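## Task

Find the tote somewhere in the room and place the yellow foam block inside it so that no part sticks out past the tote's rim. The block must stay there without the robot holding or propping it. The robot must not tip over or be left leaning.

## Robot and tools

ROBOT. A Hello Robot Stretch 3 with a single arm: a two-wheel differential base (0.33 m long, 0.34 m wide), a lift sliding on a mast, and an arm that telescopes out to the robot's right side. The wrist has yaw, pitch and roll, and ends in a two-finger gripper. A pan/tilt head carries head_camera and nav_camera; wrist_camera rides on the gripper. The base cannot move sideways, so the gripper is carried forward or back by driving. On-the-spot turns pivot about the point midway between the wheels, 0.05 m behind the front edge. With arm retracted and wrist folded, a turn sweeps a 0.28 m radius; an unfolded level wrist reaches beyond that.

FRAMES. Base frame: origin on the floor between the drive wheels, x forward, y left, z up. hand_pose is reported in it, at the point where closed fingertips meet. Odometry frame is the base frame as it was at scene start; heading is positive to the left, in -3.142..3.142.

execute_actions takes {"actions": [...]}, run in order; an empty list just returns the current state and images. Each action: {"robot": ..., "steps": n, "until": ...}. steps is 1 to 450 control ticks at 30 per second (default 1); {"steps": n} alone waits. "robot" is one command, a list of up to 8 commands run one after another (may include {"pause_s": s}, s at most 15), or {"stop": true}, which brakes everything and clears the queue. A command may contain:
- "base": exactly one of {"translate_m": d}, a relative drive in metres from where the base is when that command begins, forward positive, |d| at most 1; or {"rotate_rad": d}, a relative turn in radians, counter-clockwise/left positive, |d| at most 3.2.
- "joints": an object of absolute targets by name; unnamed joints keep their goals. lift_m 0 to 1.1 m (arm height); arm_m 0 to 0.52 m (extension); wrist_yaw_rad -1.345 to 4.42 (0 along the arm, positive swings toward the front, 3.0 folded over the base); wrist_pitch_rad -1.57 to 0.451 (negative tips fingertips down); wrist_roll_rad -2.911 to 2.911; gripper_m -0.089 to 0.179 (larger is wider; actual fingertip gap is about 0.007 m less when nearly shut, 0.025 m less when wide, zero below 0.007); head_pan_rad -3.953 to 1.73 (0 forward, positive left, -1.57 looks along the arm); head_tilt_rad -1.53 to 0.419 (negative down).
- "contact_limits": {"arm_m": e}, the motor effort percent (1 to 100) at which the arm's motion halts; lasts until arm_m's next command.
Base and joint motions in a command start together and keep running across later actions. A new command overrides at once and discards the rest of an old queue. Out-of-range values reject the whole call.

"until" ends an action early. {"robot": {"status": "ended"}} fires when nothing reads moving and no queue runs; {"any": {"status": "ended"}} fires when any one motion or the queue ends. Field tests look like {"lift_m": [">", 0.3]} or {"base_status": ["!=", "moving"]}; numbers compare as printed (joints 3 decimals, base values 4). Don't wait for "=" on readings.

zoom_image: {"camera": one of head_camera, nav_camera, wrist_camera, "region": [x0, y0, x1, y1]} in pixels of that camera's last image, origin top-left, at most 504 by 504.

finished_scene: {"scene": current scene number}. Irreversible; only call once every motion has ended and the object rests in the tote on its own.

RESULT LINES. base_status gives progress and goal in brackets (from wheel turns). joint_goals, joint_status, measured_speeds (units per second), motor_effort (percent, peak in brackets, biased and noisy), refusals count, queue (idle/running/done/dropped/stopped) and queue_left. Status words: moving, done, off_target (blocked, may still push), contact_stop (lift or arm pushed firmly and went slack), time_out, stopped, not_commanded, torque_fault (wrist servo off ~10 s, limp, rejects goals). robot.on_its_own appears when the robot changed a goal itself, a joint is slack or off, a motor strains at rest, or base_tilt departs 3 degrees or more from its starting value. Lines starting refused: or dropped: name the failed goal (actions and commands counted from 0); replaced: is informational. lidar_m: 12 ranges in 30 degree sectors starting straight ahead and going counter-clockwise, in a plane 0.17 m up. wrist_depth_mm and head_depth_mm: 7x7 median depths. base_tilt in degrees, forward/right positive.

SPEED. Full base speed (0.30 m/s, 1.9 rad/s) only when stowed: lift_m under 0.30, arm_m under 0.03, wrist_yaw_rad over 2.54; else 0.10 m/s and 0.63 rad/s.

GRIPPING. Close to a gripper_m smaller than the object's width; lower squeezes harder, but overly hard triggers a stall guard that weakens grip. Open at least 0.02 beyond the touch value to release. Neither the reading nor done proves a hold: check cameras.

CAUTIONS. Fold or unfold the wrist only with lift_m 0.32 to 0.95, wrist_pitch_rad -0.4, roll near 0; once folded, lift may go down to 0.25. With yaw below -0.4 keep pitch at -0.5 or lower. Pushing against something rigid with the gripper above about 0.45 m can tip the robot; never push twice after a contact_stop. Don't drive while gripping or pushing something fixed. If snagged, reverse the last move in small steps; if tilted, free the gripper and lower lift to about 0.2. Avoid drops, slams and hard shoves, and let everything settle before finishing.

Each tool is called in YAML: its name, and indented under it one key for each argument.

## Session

execute_actions:
  actions: []

Scene clock: 0.00 s.
robot.base_odometry: x=+0.000 y=+0.000 heading=+0.000 (m, m, rad; robot's odometry frame)
robot.turned_by_wheels: +0.000 (rad since the last result)
robot.turned_by_imu: +0.000 (rad since the last result)
robot.base_tilt: forward=-1.5 right=+0.3 (deg)
robot.lidar_m: 1.44 2.34 0.81 0.90 1.74 1.40 0.88 0.79 0.80 0.97 0.92 1.04
robot.head_depth_mm: 1688 1693 1683 1683 1618 966 1677 / 1808 1845 1845 1842 1778 1118 1775 / 1885 2044 2041 2047 2003 2006 1973 / 1920 2311 2322 2289 2223 2295 2127 / 1951 2575 2613 2600 2619 2578 2077 / 1944 2548 2564 2585 2613 2654 2101 / 1948 2367 2335 2386 2401 2395 2057
robot.base_status: not_commanded
robot.joint_positions: lift_m=+0.382 arm_m=+0.002 wrist_yaw_rad=+2.924 wrist_pitch_rad=-0.530 wrist_roll_rad=-0.005 gripper_m=+0.037 head_pan_rad=+0.007 head_tilt_rad=-0.014
robot.joint_goals: lift_m=+0.382 arm_m=+0.002 wrist_yaw_rad=+2.924 wrist_pitch_rad=-0.530 wrist_roll_rad=-0.005 gripper_m=+0.037 head_pan_rad=+0.007 head_tilt_rad=-0.014
robot.joint_status: lift_m=not_commanded arm_m=not_commanded wrist_yaw_rad=not_commanded wrist_pitch_rad=not_commanded wrist_roll_rad=not_commanded gripper_m=not_commanded head_pan_rad=not_commanded head_tilt_rad=not_commanded
robot.measured_speeds: translate_m=+0.000 rotate_rad=+0.000 lift_m=+0.000 arm_m=+0.000 wrist_yaw_rad=+0.000 wrist_pitch_rad=+0.000 wrist_roll_rad=+0.000 head_pan_rad=+0.000 head_tilt_rad=+0.000
robot: refusals=0 queue=idle queue_left=0
robot.motor_effort: left_wheel=+1 right_wheel=+0 lift_m=+29 arm_m=+0 wrist_yaw_rad=+0 wrist_pitch_rad=+3 wrist_roll_rad=+0 gripper_m=+0 head_pan_rad=+0 head_tilt_rad=+2 (%)
robot.hand_pose: x=+0.0238 y=+0.0570 z=+0.3702 quat_wxyz=(+0.258, +0.697, +0.111, +0.660) (m; robot's base frame)
robot.wrist_depth_mm: - - - 894 820 - - / - - - - 943 - - / 910 - 907 918 916 905 917 / 751 - 746 752 746 748 754 / 635 626 658 644 657 644 636 / 553 557 - 558 - 555 554 / 490 518 - 498 490 485 492
pictures: head_camera (sideways: a quarter turn clockwise sets it upright), nav_camera (sideways: a quarter turn counterclockwise sets it upright), wrist_camera
camera_calibration (this result's frames):
head_camera: T_world_to_cam=[[-0.0365235, -0.0418813, -0.998455, 1.32376], [0.0357305, 0.998428, -0.0431872, 0.0619793], [0.998694, -0.0372526, -0.0349696, -0.00122834], [0, 0, 0, 1]] pos_world=[0.0473607, -0.00648658, 1.32435]
nav_camera: T_world_to_cam=[[0.0503625, 0.0233235, 0.998459, -1.25783], [0.00273206, -0.999727, 0.0232153, 0.0224493], [0.998727, 0.00155867, -0.0504124, 0.0167933], [0, 0, 0, 1]] pos_world=[0.046514, 0.0517538, 1.25621]
wrist_camera: T_world_to_cam=[[0.974307, -0.224625, 0.016396, -0.0210803], [-0.129611, -0.618741, -0.77483, 0.35458], [0.184191, 0.752797, -0.631957, 0.350307], [0, 0, 0, 1]] pos_world=[0.0019727, -0.0490518, 0.496464]
Images, in order (width x height): head_camera 896x504, nav_camera 672x504, wrist_camera 644x364.

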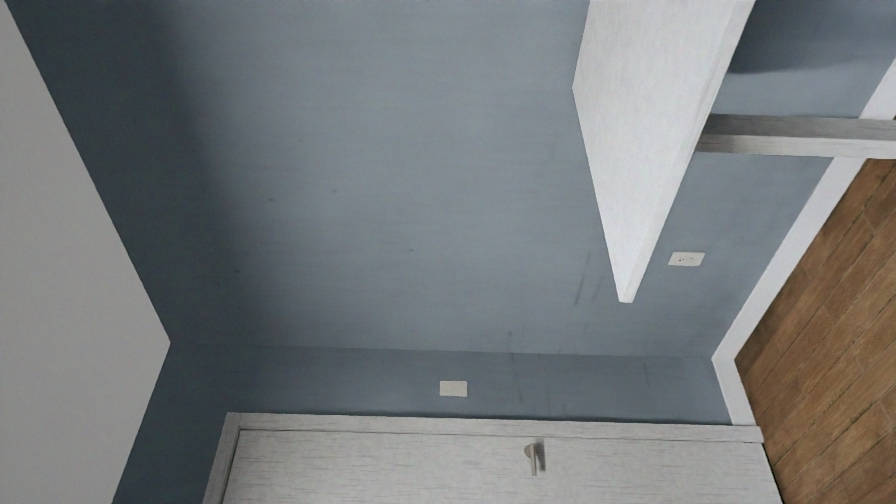

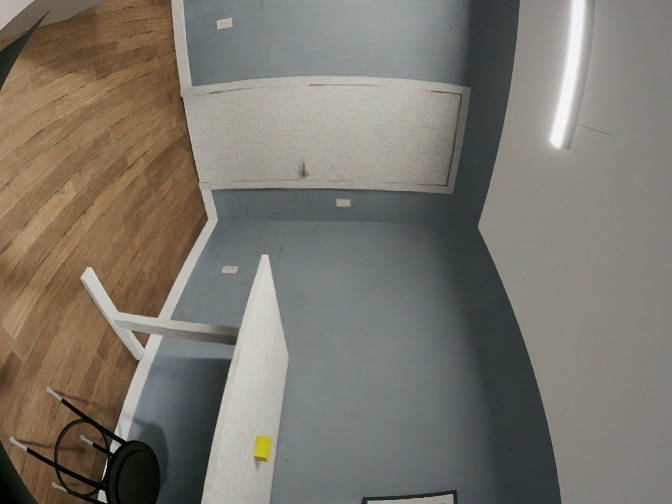

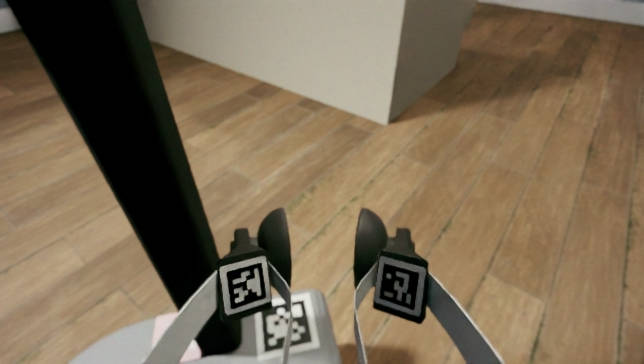

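execute_actions:
  actions:
    - {"robot": {"base": {"translate_m": 0.45}, "joints": {"lift_m": 1.07, "wrist_pitch_rad": -0.4, "head_pan_rad": 1.4, "head_tilt_rad": -0.5}}, "steps": 15}
    - {"robot": {"joints": {"wrist_yaw_rad": 0.0, "gripper_m": 0.179}}, "steps": 450, "until": {"robot": {"head_pan_rad_status": ["!=", "moving"]}}}

execute_actions:
  actions:
    - {"robot": {"joints": {"head_pan_rad": -3.0, "head_tilt_rad": -0.6}}, "steps": 450, "until": {"robot": {"base_status": ["!=", "moving"]}}}

execute_actions:
  actions:
    - {"robot": {"base": {"rotate_rad": 0.712}, "joints": {"head_pan_rad": -1.57, "head_tilt_rad": -0.6}}, "steps": 450, "until": {"robot": {"status": "ended"}}}

Scene clock: 1.87 s.
robot.base_odometry: x=+0.091 y=+0.000 heading=+0.000 (m, m, rad; robot's odometry frame)
robot.turned_by_wheels: +0.000 (rad since the last result)
robot.turned_by_imu: +0.000 (rad since the last result)
robot.base_tilt: forward=-1.3 right=+0.3 (deg)
robot.lidar_m: 1.36 2.27 0.77 0.82 1.57 1.52 0.96 0.87 0.87 1.06 0.86 0.97
robot.head_depth_mm: 1967 2105 2209 2364 2015 1590 1308 / 2097 2241 1330 1073 1336 1532 1301 / 2228 2414 1291 905 1003 1226 1285 / 2411 2621 1260 904 978 1107 1228 / 2587 2884 1257 978 1092 1263 1282 / 2440 2664 1232 1094 1253 1425 1275 / 2258 2361 1211 1256 1449 1527 1263
robot.base_status: moving (translate_m +0.0913 of +0.4500)
robot.joint_positions: lift_m=+0.489 arm_m=+0.002 wrist_yaw_rad=+2.175 wrist_pitch_rad=-0.421 wrist_roll_rad=-0.005 gripper_m=+0.097 head_pan_rad=+1.393 head_tilt_rad=-0.494
robot.joint_goals: lift_m=+1.070 arm_m=+0.002 wrist_yaw_rad=+0.000 wrist_pitch_rad=-0.400 wrist_roll_rad=-0.005 gripper_m=+0.179 head_pan_rad=+1.400 head_tilt_rad=-0.500
robot.joint_status: lift_m=moving arm_m=not_commanded wrist_yaw_rad=moving wrist_pitch_rad=moving wrist_roll_rad=not_commanded gripper_m=moving head_pan_rad=done head_tilt_rad=done
robot.measured_speeds: translate_m=+0.100 rotate_rad=+0.000 lift_m=+0.110 arm_m=+0.000 wrist_yaw_rad=-1.978 wrist_pitch_rad=+0.000 wrist_roll_rad=+0.000 head_pan_rad=+0.000 head_tilt_rad=+0.000
robot: refusals=0 queue=running queue_left=0
robot.motor_effort: left_wheel=+4(9) right_wheel=+2(3) lift_m=+32(33) arm_m=+0(0) wrist_yaw_rad=-1(3) wrist_pitch_rad=+6(7) wrist_roll_rad=+0(0) gripper_m=+84(88) head_pan_rad=+2(31) head_tilt_rad=-3(27) (%)
robot.hand_pose: x=+0.1631 y=-0.0199 z=+0.5006 quat_wxyz=(+0.453, +0.679, -0.189, +0.545) (m; robot's base frame)
robot.wrist_depth_mm: 693 - - - - - - / 682 - - - - - - / 696 - - - - - - / 731 973 - - - - - / 808 860 866 865 873 845 867 / 742 756 734 741 735 763 740 / 632 624 641 646 639 625 645
pictures: head_camera (sideways: a quarter turn clockwise sets it upright), nav_camera (sideways: a quarter turn counterclockwise sets it upright), wrist_camera
camera_calibration (this result's frames):
head_camera: T_world_to_cam=[[-0.0463965, -0.492924, -0.868834, 1.15448], [-0.979159, 0.194603, -0.0581183, 0.0875765], [0.197726, 0.84803, -0.49168, 0.598076], [0, 0, 0, 1]] pos_world=[0.0210599, 0.0448416, 1.3022]
nav_camera: T_world_to_cam=[[0.0669121, 0.501589, 0.862514, -1.08035], [0.985119, -0.170376, 0.0226577, 0.0171972], [0.158317, 0.848163, -0.505525, 0.614249], [0, 0, 0, 1]] pos_world=[-0.0418988, 0.0238391, 1.24195]
wrist_camera: T_world_to_cam=[[0.558601, -0.829296, 0.0152682, -0.119885], [-0.443985, -0.314509, -0.839024, 0.515556], [0.700602, 0.461901, -0.54388, 0.330795], [0, 0, 0, 1]] pos_world=[0.064112, -0.090068, 0.614307]
Images, in order (width x height): head_camera 896x504, nav_camera 672x504, wrist_camera 644x364.

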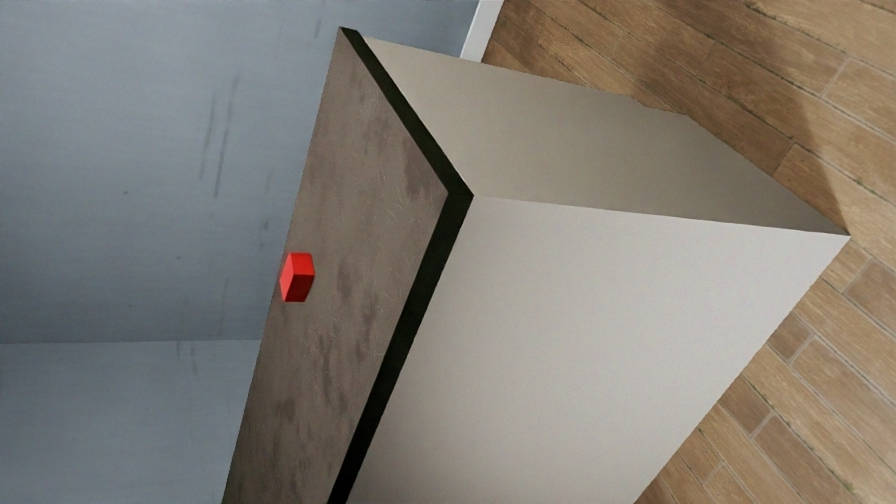

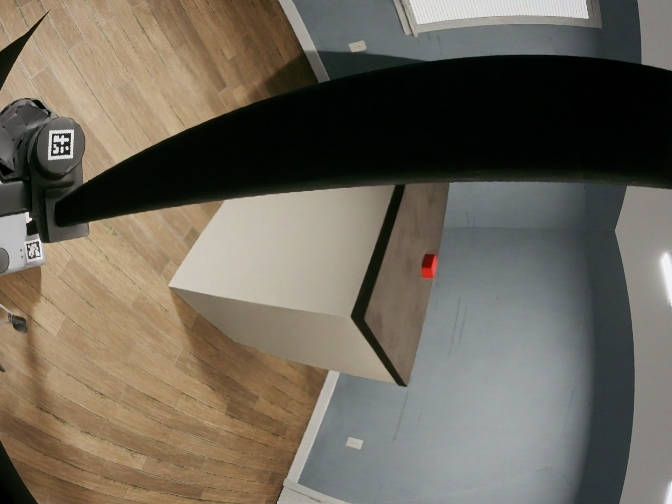

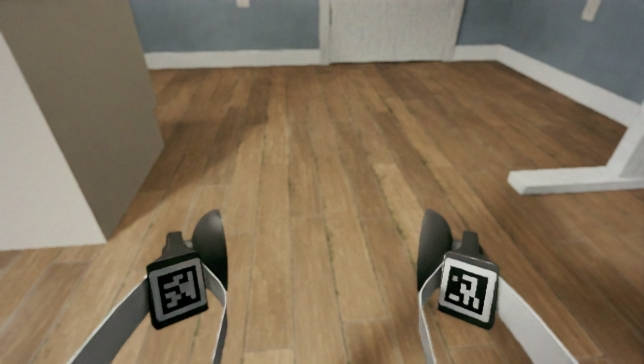

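Scene clock: 6.23 s.
robot.base_odometry: x=+0.450 y=+0.000 heading=+0.000 (m, m, rad; robot's odometry frame)
robot.turned_by_wheels: +0.000 (rad since the last result)
robot.turned_by_imu: +0.000 (rad since the last result)
robot.base_tilt: forward=-1.4 right=+0.3 (deg)
robot.lidar_m: 1.59 1.97 1.09 0.73 0.93 2.47 1.26 1.14 1.14 0.72 0.72 1.01
robot.head_depth_mm: 1397 1613 2861 - - - - / 1294 1490 1706 - - - - / 1212 1367 1545 1713 - - - / 1132 1270 1440 1650 1781 - - / 1075 1191 1323 1512 1675 - - / 1006 1107 1230 1387 1546 - - / 954 1041 1150 1286 1427 - -
robot.base_status: done (translate_m +0.4500 of +0.4500)
robot.joint_positions: lift_m=+0.969 arm_m=+0.002 wrist_yaw_rad=+0.003 wrist_pitch_rad=-0.421 wrist_roll_rad=-0.005 gripper_m=+0.179 head_pan_rad=-2.993 head_tilt_rad=-0.593
robot.joint_goals: lift_m=+1.070 arm_m=+0.002 wrist_yaw_rad=+0.000 wrist_pitch_rad=-0.400 wrist_roll_rad=-0.005 gripper_m=+0.179 head_pan_rad=-3.000 head_tilt_rad=-0.600
robot.joint_status: lift_m=moving arm_m=not_commanded wrist_yaw_rad=moving wrist_pitch_rad=moving wrist_roll_rad=not_commanded gripper_m=done head_pan_rad=done head_tilt_rad=done
robot.measured_speeds: translate_m=+0.000 rotate_rad=+0.000 lift_m=+0.110 arm_m=+0.000 wrist_yaw_rad=+0.000 wrist_pitch_rad=+0.000 wrist_roll_rad=+0.000 head_pan_rad=+0.000 head_tilt_rad=+0.000
robot: refusals=0 queue=done queue_left=0
robot.motor_effort: left_wheel=+0(3) right_wheel=+0(2) lift_m=+32(31) arm_m=+0(0) wrist_yaw_rad=-2(2) wrist_pitch_rad=+6(7) wrist_roll_rad=+0(0) gripper_m=+0(88) head_pan_rad=-2(30) head_tilt_rad=-4(11) (%)
robot.hand_pose: x=-0.0209 y=-0.3710 z=+0.9810 quat_wxyz=(+0.694, +0.149, -0.689, -0.147) (m; robot's base frame)
robot.wrist_depth_mm: 787 797 793 781 928 840 718 / 466 471 469 501 - 884 748 / 333 352 - - - 933 774 / 935 - - - - - 811 / - 774 792 - - - 837 / - 648 755 - - - 834 / - - - - - - -
pictures: head_camera (sideways: a quarter turn clockwise sets it upright), nav_camera (sideways: a quarter turn counterclockwise sets it upright), wrist_camera
camera_calibration (this result's frames):
head_camera: T_world_to_cam=[[0.564389, 0.126653, -0.815736, 1.08152], [0.135742, -0.988948, -0.0596295, 0.0827355], [-0.814272, -0.0770755, -0.575343, 0.713101], [0, 0, 0, 1]] pos_world=[-0.0409679, -0.000193649, 1.29744]
nav_camera: T_world_to_cam=[[-0.578502, -0.109903, 0.808243, -1.00565], [-0.157008, 0.987355, 0.0218785, 0.0251815], [-0.800427, -0.114244, -0.588443, 0.727977], [0, 0, 0, 1]] pos_world=[0.00487458, -0.0522196, 1.24063]
wrist_camera: T_world_to_cam=[[-0.999847, 0.00855457, 0.015266, -0.0373996], [-0.00816122, 0.54374, -0.839214, 1.05424], [-0.0154798, -0.83921, -0.543586, 0.385167], [0, 0, 0, 1]] pos_world=[-0.0228277, -0.249676, 1.09468]
Images, in order (width x height): head_camera 896x504, nav_camera 672x504, wrist_camera 644x364.

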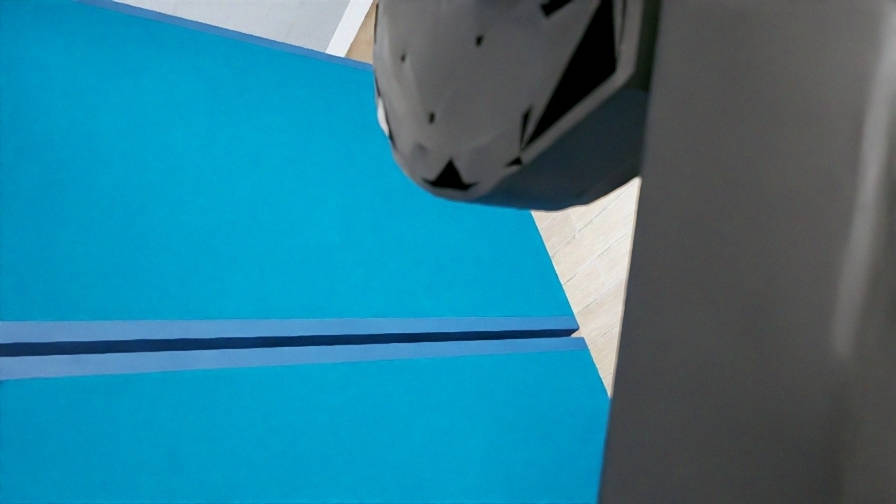

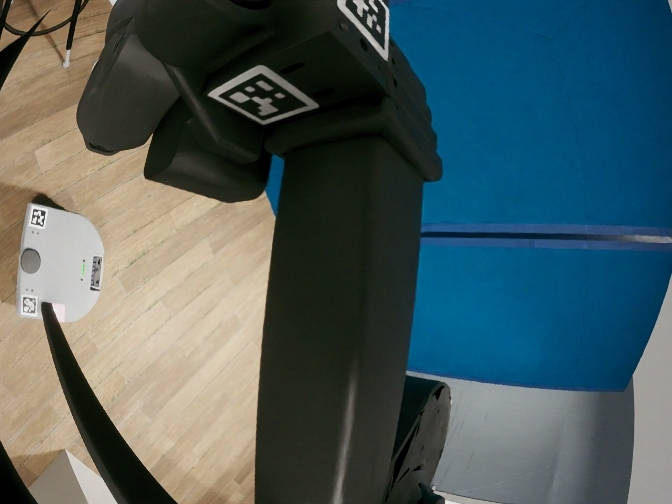

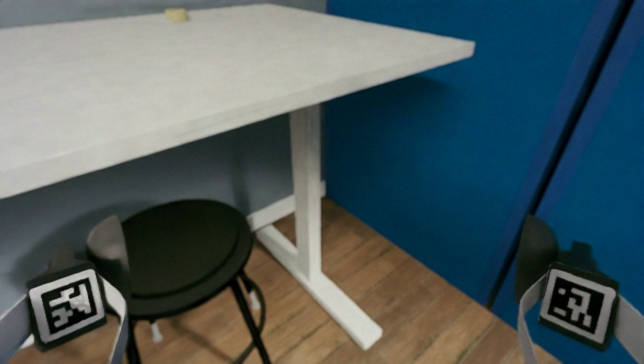

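Scene clock: 8.30 s.
robot.base_odometry: x=+0.450 y=+0.000 heading=+0.712 (m, m, rad; robot's odometry frame)
robot.turned_by_wheels: +0.712 (rad since the last result)
robot.turned_by_imu: +0.705 (rad since the last result)
robot.base_tilt: forward=-1.5 right=+0.3 (deg)
robot.lidar_m: 1.97 0.87 0.74 1.58 1.61 1.18 1.14 1.18 0.72 0.72 1.01 1.87
robot.head_depth_mm: 1077 - - - - - 1222 / 1089 - - - - - 1199 / 1087 - - - - - 1186 / 1090 - - - - - 1207 / 1083 1174 845 632 1704 1426 1214 / 1079 1171 839 679 1685 1421 1205 / 1071 1152 829 644 1674 1410 1197
robot.base_status: done (rotate_rad +0.7119 of +0.7120)
robot.joint_positions: lift_m=+1.070 arm_m=+0.002 wrist_yaw_rad=+0.002 wrist_pitch_rad=-0.420 wrist_roll_rad=-0.005 gripper_m=+0.179 head_pan_rad=-1.577 head_tilt_rad=-0.593
robot.joint_goals: lift_m=+1.070 arm_m=+0.002 wrist_yaw_rad=+0.000 wrist_pitch_rad=-0.400 wrist_roll_rad=-0.005 gripper_m=+0.179 head_pan_rad=-1.570 head_tilt_rad=-0.600
robot.joint_status: lift_m=done arm_m=not_commanded wrist_yaw_rad=done wrist_pitch_rad=done wrist_roll_rad=not_commanded gripper_m=done head_pan_rad=done head_tilt_rad=done
robot.measured_speeds: translate_m=+0.000 rotate_rad=+0.000 lift_m=+0.000 arm_m=+0.000 wrist_yaw_rad=+0.000 wrist_pitch_rad=+0.000 wrist_roll_rad=+0.000 head_pan_rad=+0.000 head_tilt_rad=+0.000
robot: refusals=0 queue=done queue_left=0
robot.motor_effort: left_wheel=-2(7) right_wheel=+2(5) lift_m=+31(32) arm_m=+0(0) wrist_yaw_rad=-1(2) wrist_pitch_rad=+6(7) wrist_roll_rad=+0(0) gripper_m=+1(1) head_pan_rad=+2(31) head_tilt_rad=-3(2) (%)
robot.hand_pose: x=-0.0211 y=-0.3711 z=+1.0821 quat_wxyz=(+0.694, +0.149, -0.689, -0.147) (m; robot's base frame)
robot.wrist_depth_mm: 956 949 957 952 958 951 933 / 850 779 793 787 781 785 784 / 560 557 557 563 567 558 558 / 434 437 437 436 437 435 437 / 384 385 386 385 375 370 371 / - - - - 770 805 - / - - - - - - -
pictures: head_camera (sideways: a quarter turn clockwise sets it upright), nav_camera (sideways: a quarter turn counterclockwise sets it upright), wrist_camera
camera_calibration (this result's frames):
head_camera: T_world_to_cam=[[-0.0380179, 0.577181, -0.815731, 1.08519], [0.998048, -0.0185349, -0.0596296, 0.0774756], [-0.0495366, -0.816406, -0.57535, 0.708445], [0, 0, 0, 1]] pos_world=[-0.000973905, -0.0465337, 1.29744]
nav_camera: T_world_to_cam=[[0.0192897, -0.58854, 0.808238, -1.00929], [-0.999757, -0.00272203, 0.0218784, 0.0303224], [-0.0106763, -0.808464, -0.588449, 0.723168], [0, 0, 0, 1]] pos_world=[0.0575047, -0.0092707, 1.24063]
wrist_camera: T_world_to_cam=[[-0.99984, 0.00937928, 0.0152555, -0.0388059], [-0.00771932, 0.542947, -0.839732, 1.13944], [-0.016159, -0.839715, -0.542787, 0.438959], [0, 0, 0, 1]] pos_world=[-0.0229109, -0.249691, 1.19568]
Images, in order (width x height): head_camera 896x504, nav_camera 672x504, wrist_camera 644x364.

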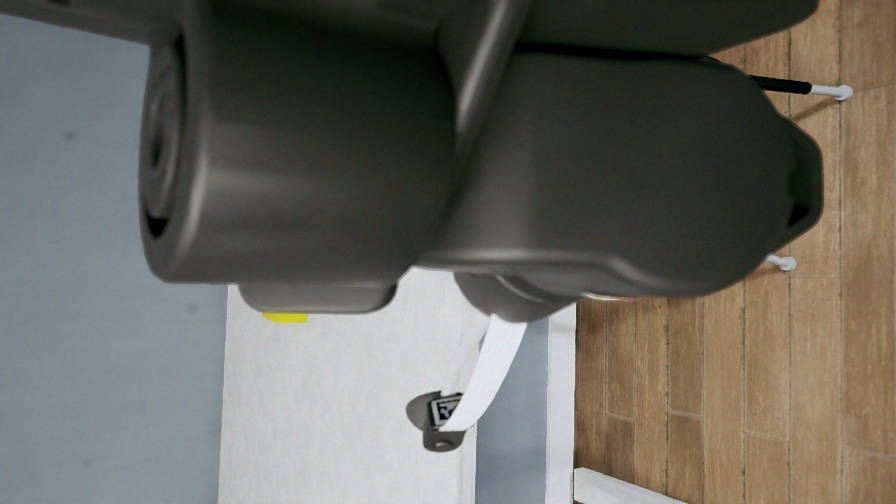

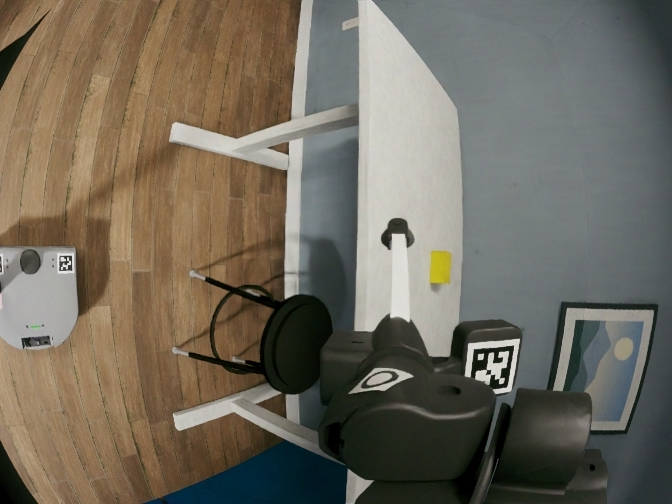

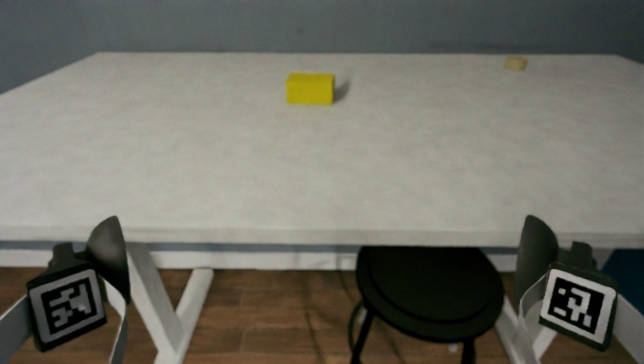

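zoom_image:
  camera: "wrist_camera"
  region: [260, 50, 360, 125]

Region (260, 50, 360, 125) of wrist_camera's 644x364 image, scaled by 5.040; it fills the top 378 rows of this view, and the rest is white.

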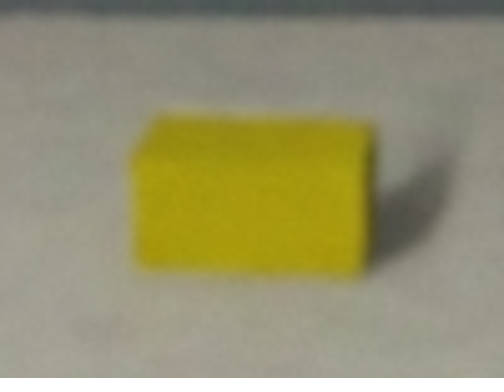

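execute_actions:
  actions:
    - {"robot": {"base": {"translate_m": 0.018}, "joints": {"lift_m": 0.92, "wrist_pitch_rad": -0.13, "arm_m": 0.44, "head_tilt_rad": -0.45}}, "steps": 450, "until": {"robot": {"status": "ended"}}}

Scene clock: 13.17 s.
robot.base_odometry: x=+0.464 y=+0.012 heading=+0.712 (m, m, rad; robot's odometry frame)
robot.turned_by_wheels: +0.000 (rad since the last result)
robot.turned_by_imu: -0.001 (rad since the last result)
robot.base_tilt: forward=-1.4 right=+0.3 (deg)
robot.lidar_m: 1.95 0.87 0.73 1.51 1.63 1.20 1.16 1.20 0.73 0.72 1.00 1.87
robot.head_depth_mm: 1074 1188 1250 833 - - 1240 / 1072 1183 1242 - 1063 962 1335 / 1074 1182 1255 711 851 1009 1276 / 1085 1175 1250 698 1569 1597 1288 / 1078 1177 1229 731 1573 1597 1307 / 1085 1167 1232 761 1570 1585 1297 / 1077 1166 1226 753 1557 1571 1292
robot.base_status: done (translate_m +0.0180 of +0.0180)
robot.joint_positions: lift_m=+0.920 arm_m=+0.440 wrist_yaw_rad=+0.001 wrist_pitch_rad=-0.152 wrist_roll_rad=-0.005 gripper_m=+0.179 head_pan_rad=-1.577 head_tilt_rad=-0.458
robot.joint_goals: lift_m=+0.920 arm_m=+0.440 wrist_yaw_rad=+0.000 wrist_pitch_rad=-0.130 wrist_roll_rad=-0.005 gripper_m=+0.179 head_pan_rad=-1.570 head_tilt_rad=-0.450
robot.joint_status: lift_m=done arm_m=done wrist_yaw_rad=done wrist_pitch_rad=done wrist_roll_rad=not_commanded gripper_m=done head_pan_rad=done head_tilt_rad=done
robot.measured_speeds: translate_m=+0.000 rotate_rad=+0.000 lift_m=+0.000 arm_m=+0.000 wrist_yaw_rad=+0.000 wrist_pitch_rad=+0.000 wrist_roll_rad=+0.000 head_pan_rad=+0.000 head_tilt_rad=+0.000
robot: refusals=0 queue=done queue_left=0
robot.motor_effort: left_wheel=-3(3) right_wheel=+2(6) lift_m=+26(31) arm_m=+4(3) wrist_yaw_rad=-1(1) wrist_pitch_rad=+6(7) wrist_roll_rad=+0(0) gripper_m=+2(1) head_pan_rad=+2(2) head_tilt_rad=+4(16) (%)
robot.hand_pose: x=-0.0212 y=-0.8343 z=+0.9962 quat_wxyz=(+0.707, +0.055, -0.703, -0.053) (m; robot's base frame)
robot.wrist_depth_mm: 565 568 560 553 559 555 550 / 594 591 579 584 580 577 578 / 606 606 603 597 598 602 598 / 383 381 381 247 383 381 380 / 274 274 236 216 265 265 265 / - 202 203 203 203 203 213 / - 165 164 165 165 165 156
pictures: head_camera (sideways: a quarter turn clockwise sets it upright), nav_camera (sideways: a quarter turn counterclockwise sets it upright), wrist_camera
camera_calibration (this result's frames):
head_camera: T_world_to_cam=[[-0.0387631, 0.462251, -0.885901, 1.17669], [0.998001, -0.0263802, -0.0574329, 0.0746261], [-0.0499187, -0.886357, -0.460304, 0.558762], [0, 0, 0, 1]] pos_world=[-0.000972067, -0.0466972, 1.30392]
nav_camera: T_world_to_cam=[[0.0200299, -0.474514, 0.88002, -1.1029], [-0.999738, 0.000240088, 0.0228843, 0.0290089], [-0.0110702, -0.880248, -0.474385, 0.574765], [0, 0, 0, 1]] pos_world=[0.0574549, -0.0174115, 1.24257]
wrist_camera: T_world_to_cam=[[-0.999841, 0.0133849, 0.0117876, -0.0264028], [-0.00720787, 0.301294, -0.953504, 1.23048], [-0.0163141, -0.953437, -0.30115, -0.332157], [0, 0, 0, 1]] pos_world=[-0.0229483, -0.687074, 1.07355]
Images, in order (width x height): head_camera 896x504, nav_camera 672x504, wrist_camera 644x364.

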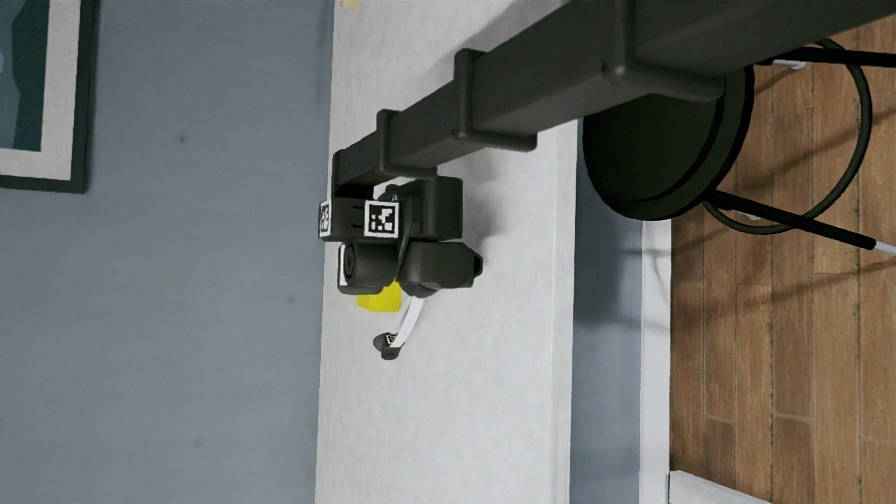

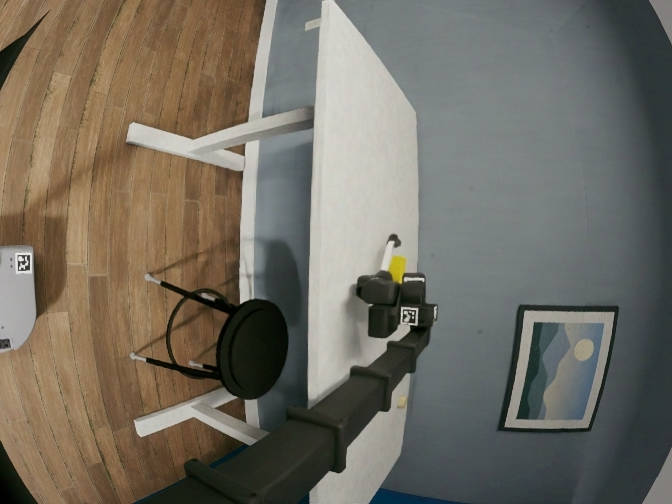

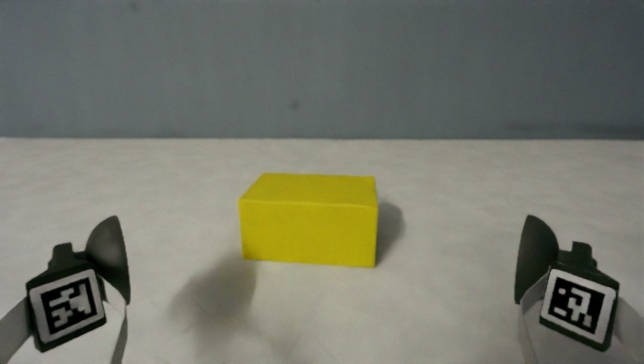

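execute_actions:
  actions:
    - {"robot": {"base": {"translate_m": 0.01}, "joints": {"lift_m": 0.901, "arm_m": 0.52}}, "steps": 450, "until": {"robot": {"status": "ended"}}}

Scene clock: 15.50 s.
robot.base_odometry: x=+0.471 y=+0.018 heading=+0.712 (m, m, rad; robot's odometry frame)
robot.turned_by_wheels: +0.000 (rad since the last result)
robot.turned_by_imu: +0.000 (rad since the last result)
robot.base_tilt: forward=-1.5 right=+0.3 (deg)
robot.lidar_m: 1.94 0.87 0.72 1.47 1.64 1.21 1.17 1.21 0.74 0.72 0.99 1.87
robot.head_depth_mm: 1075 1185 1265 809 625 - - / 1075 1183 1243 907 - 930 1331 / 1080 1185 1261 743 849 1026 1289 / 1083 1175 1255 702 1579 1607 1281 / 1082 1172 1231 766 1569 1590 1315 / 1077 1169 1226 761 1559 1593 1299 / 1074 1163 1222 752 1559 1574 1296
robot.base_status: done (translate_m +0.0100 of +0.0100)
robot.joint_positions: lift_m=+0.901 arm_m=+0.520 wrist_yaw_rad=+0.001 wrist_pitch_rad=-0.152 wrist_roll_rad=-0.005 gripper_m=+0.179 head_pan_rad=-1.577 head_tilt_rad=-0.458
robot.joint_goals: lift_m=+0.901 arm_m=+0.520 wrist_yaw_rad=+0.000 wrist_pitch_rad=-0.130 wrist_roll_rad=-0.005 gripper_m=+0.179 head_pan_rad=-1.570 head_tilt_rad=-0.450
robot.joint_status: lift_m=done arm_m=done wrist_yaw_rad=done wrist_pitch_rad=done wrist_roll_rad=not_commanded gripper_m=done head_pan_rad=done head_tilt_rad=done
robot.measured_speeds: translate_m=+0.000 rotate_rad=+0.000 lift_m=+0.000 arm_m=+0.000 wrist_yaw_rad=+0.000 wrist_pitch_rad=+0.000 wrist_roll_rad=+0.000 head_pan_rad=+0.000 head_tilt_rad=+0.000
robot: refusals=0 queue=done queue_left=0
robot.motor_effort: left_wheel=-2(3) right_wheel=+2(7) lift_m=+26(26) arm_m=+4(2) wrist_yaw_rad=-1(0) wrist_pitch_rad=+7(7) wrist_roll_rad=+0(0) gripper_m=+0(1) head_pan_rad=+2(2) head_tilt_rad=+4(3) (%)
robot.hand_pose: x=-0.0212 y=-0.9143 z=+0.9772 quat_wxyz=(+0.707, +0.055, -0.703, -0.053) (m; robot's base frame)
robot.wrist_depth_mm: 495 493 487 488 483 483 480 / 510 513 509 506 514 506 503 / 529 532 530 521 523 523 520 / 326 325 323 325 324 324 323 / 225 233 140 132 140 224 225 / - 173 143 136 133 172 181 / - 140 140 140 137 140 132
pictures: head_camera (sideways: a quarter turn clockwise sets it upright), nav_camera (sideways: a quarter turn counterclockwise sets it upright), wrist_camera
camera_calibration (this result's frames):
head_camera: T_world_to_cam=[[-0.0387633, 0.462207, -0.885924, 1.17672], [0.998001, -0.0263832, -0.0574318, 0.0746248], [-0.0499189, -0.886379, -0.46026, 0.558704], [0, 0, 0, 1]] pos_world=[-0.000972072, -0.0466971, 1.30392]
nav_camera: T_world_to_cam=[[0.0200301, -0.474471, 0.880043, -1.10293], [-0.999738, 0.000241343, 0.0228845, 0.0290085], [-0.0110704, -0.880271, -0.474342, 0.574708], [0, 0, 0, 1]] pos_world=[0.0574549, -0.0174145, 1.24257]
wrist_camera: T_world_to_cam=[[-0.999841, 0.013402, 0.0117875, -0.0250966], [-0.00720279, 0.301286, -0.953507, 1.23646], [-0.0163303, -0.95344, -0.301141, -0.414161], [0, 0, 0, 1]] pos_world=[-0.02295, -0.767069, 1.05455]
Images, in order (width x height): head_camera 896x504, nav_camera 672x504, wrist_camera 644x364.

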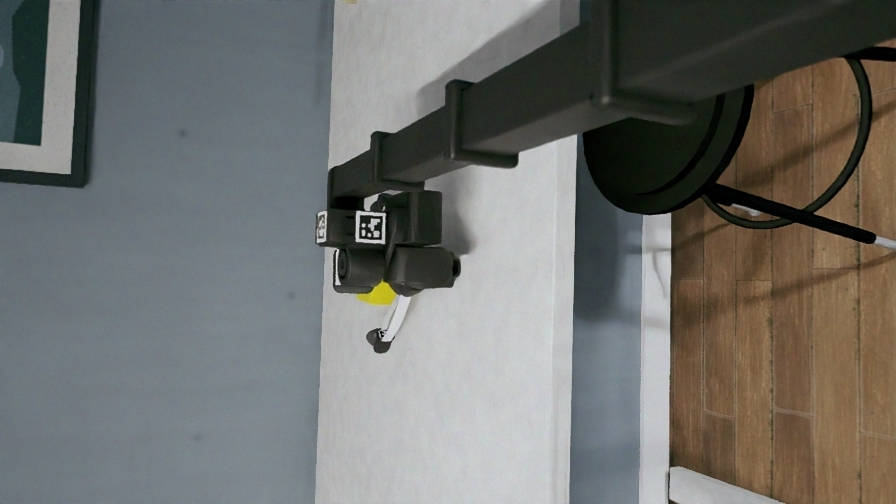

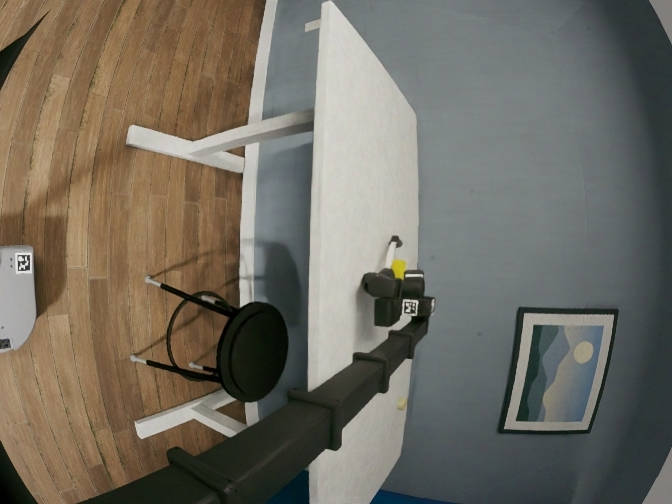

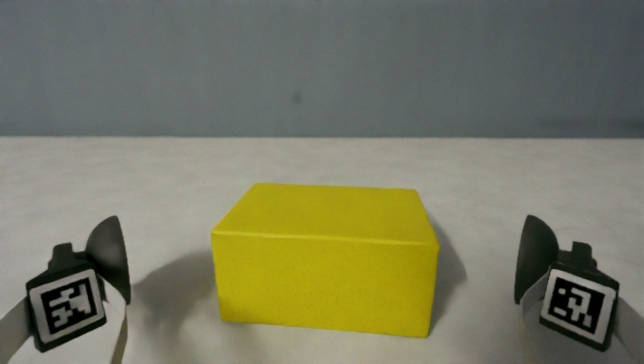

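execute_actions:
  actions:
    - {"robot": {"joints": {"gripper_m": 0.05}}, "steps": 450, "until": {"robot": {"status": "ended"}}}
    - {"robot": {"joints": {"lift_m": 0.94}}, "steps": 450, "until": {"robot": {"lift_m": [">", 0.925]}}}

Scene clock: 17.77 s.
robot.base_odometry: x=+0.471 y=+0.018 heading=+0.712 (m, m, rad; robot's odometry frame)
robot.turned_by_wheels: +0.000 (rad since the last result)
robot.turned_by_imu: +0.000 (rad since the last result)
robot.base_tilt: forward=-1.4 right=+0.3 (deg)
robot.lidar_m: 1.95 0.87 0.72 1.47 1.64 1.21 1.17 1.21 0.74 0.73 0.99 1.87
robot.head_depth_mm: 1076 1196 1249 856 - - 1239 / 1070 1180 1248 - 852 947 1329 / 1072 1185 1258 745 646 1022 1287 / 1077 1171 1254 736 1577 1600 1283 / 1084 1169 1222 768 1579 1598 1303 / 1079 1170 1221 763 1556 1598 1300 / 1077 1164 1229 751 1562 1581 1300
robot.base_status: done (translate_m +0.0100 of +0.0100)
robot.joint_positions: lift_m=+0.926 arm_m=+0.520 wrist_yaw_rad=+0.001 wrist_pitch_rad=-0.152 wrist_roll_rad=-0.005 gripper_m=+0.051 head_pan_rad=-1.577 head_tilt_rad=-0.458
robot.joint_goals: lift_m=+0.940 arm_m=+0.520 wrist_yaw_rad=+0.000 wrist_pitch_rad=-0.130 wrist_roll_rad=-0.005 gripper_m=+0.050 head_pan_rad=-1.570 head_tilt_rad=-0.450
robot.joint_status: lift_m=moving arm_m=done wrist_yaw_rad=done wrist_pitch_rad=done wrist_roll_rad=not_commanded gripper_m=done head_pan_rad=done head_tilt_rad=done
robot.measured_speeds: translate_m=+0.000 rotate_rad=+0.000 lift_m=+0.078 arm_m=+0.000 wrist_yaw_rad=+0.000 wrist_pitch_rad=+0.000 wrist_roll_rad=+0.000 head_pan_rad=+0.000 head_tilt_rad=+0.000
robot: refusals=0 queue=running queue_left=0
robot.motor_effort: left_wheel=-2(2) right_wheel=+2(2) lift_m=+30(33) arm_m=+4(4) wrist_yaw_rad=+0(1) wrist_pitch_rad=+7(7) wrist_roll_rad=+0(0) gripper_m=-21(98) head_pan_rad=+2(2) head_tilt_rad=+3(3) (%)
robot.hand_pose: x=-0.0212 y=-0.9143 z=+1.0023 quat_wxyz=(+0.707, +0.055, -0.703, -0.053) (m; robot's base frame)
robot.wrist_depth_mm: 494 485 490 486 486 484 485 / 511 516 509 509 511 510 505 / 539 535 540 532 533 533 532 / 397 398 399 399 401 401 397 / 278 277 132 130 130 277 276 / 213 223 136 132 129 223 212 / 179 166 166 160 160 166 173
pictures: head_camera (sideways: a quarter turn clockwise sets it upright), nav_camera (sideways: a quarter turn counterclockwise sets it upright), wrist_camera
camera_calibration (this result's frames):
head_camera: T_world_to_cam=[[-0.038763, 0.462207, -0.885924, 1.17672], [0.998001, -0.0263838, -0.0574318, 0.0746248], [-0.0499195, -0.886379, -0.46026, 0.558704], [0, 0, 0, 1]] pos_world=[-0.0009721, -0.0466971, 1.30392]
nav_camera: T_world_to_cam=[[0.0200298, -0.474471, 0.880043, -1.10293], [-0.999738, 0.000241939, 0.0228845, 0.0290085], [-0.011071, -0.880271, -0.474342, 0.574708], [0, 0, 0, 1]] pos_world=[0.0574549, -0.0174145, 1.24257]
wrist_camera: T_world_to_cam=[[-0.999841, 0.0133998, 0.0117871, -0.0253933], [-0.00720307, 0.301286, -0.953507, 1.26038], [-0.0163281, -0.95344, -0.301142, -0.406609], [0, 0, 0, 1]] pos_world=[-0.0229498, -0.767071, 1.07963]
Images, in order (width x height): head_camera 896x504, nav_camera 672x504, wrist_camera 644x364.

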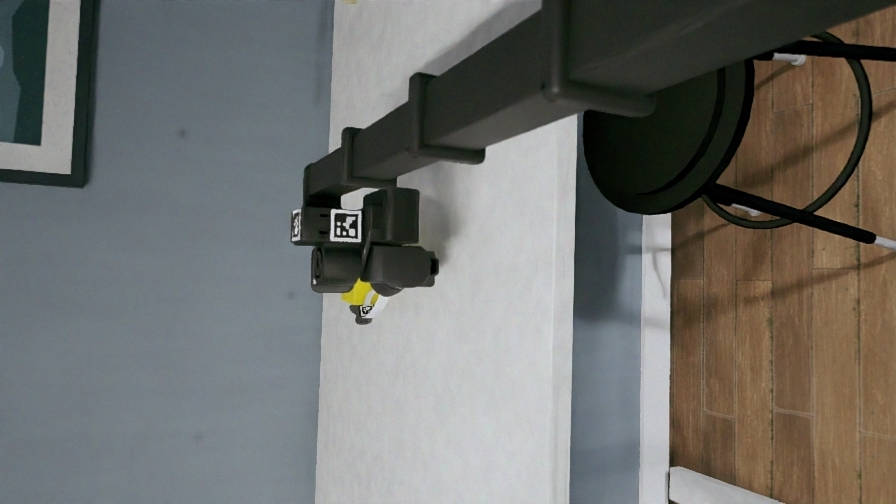

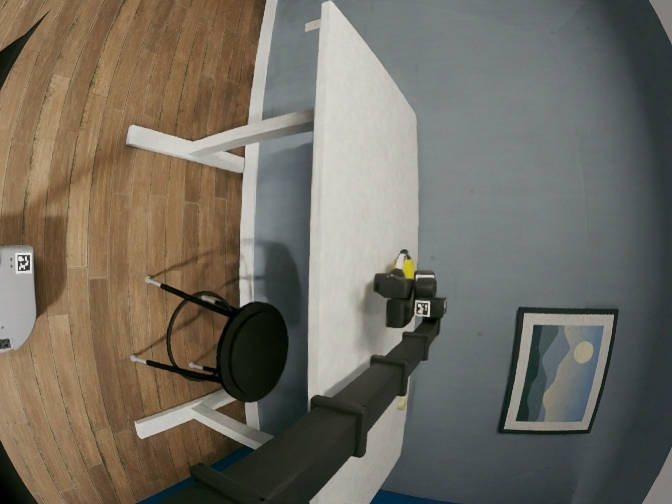

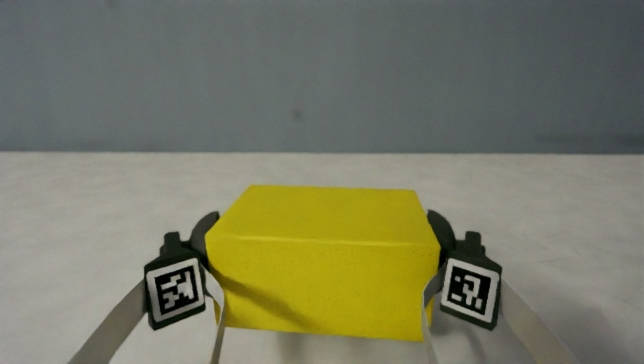

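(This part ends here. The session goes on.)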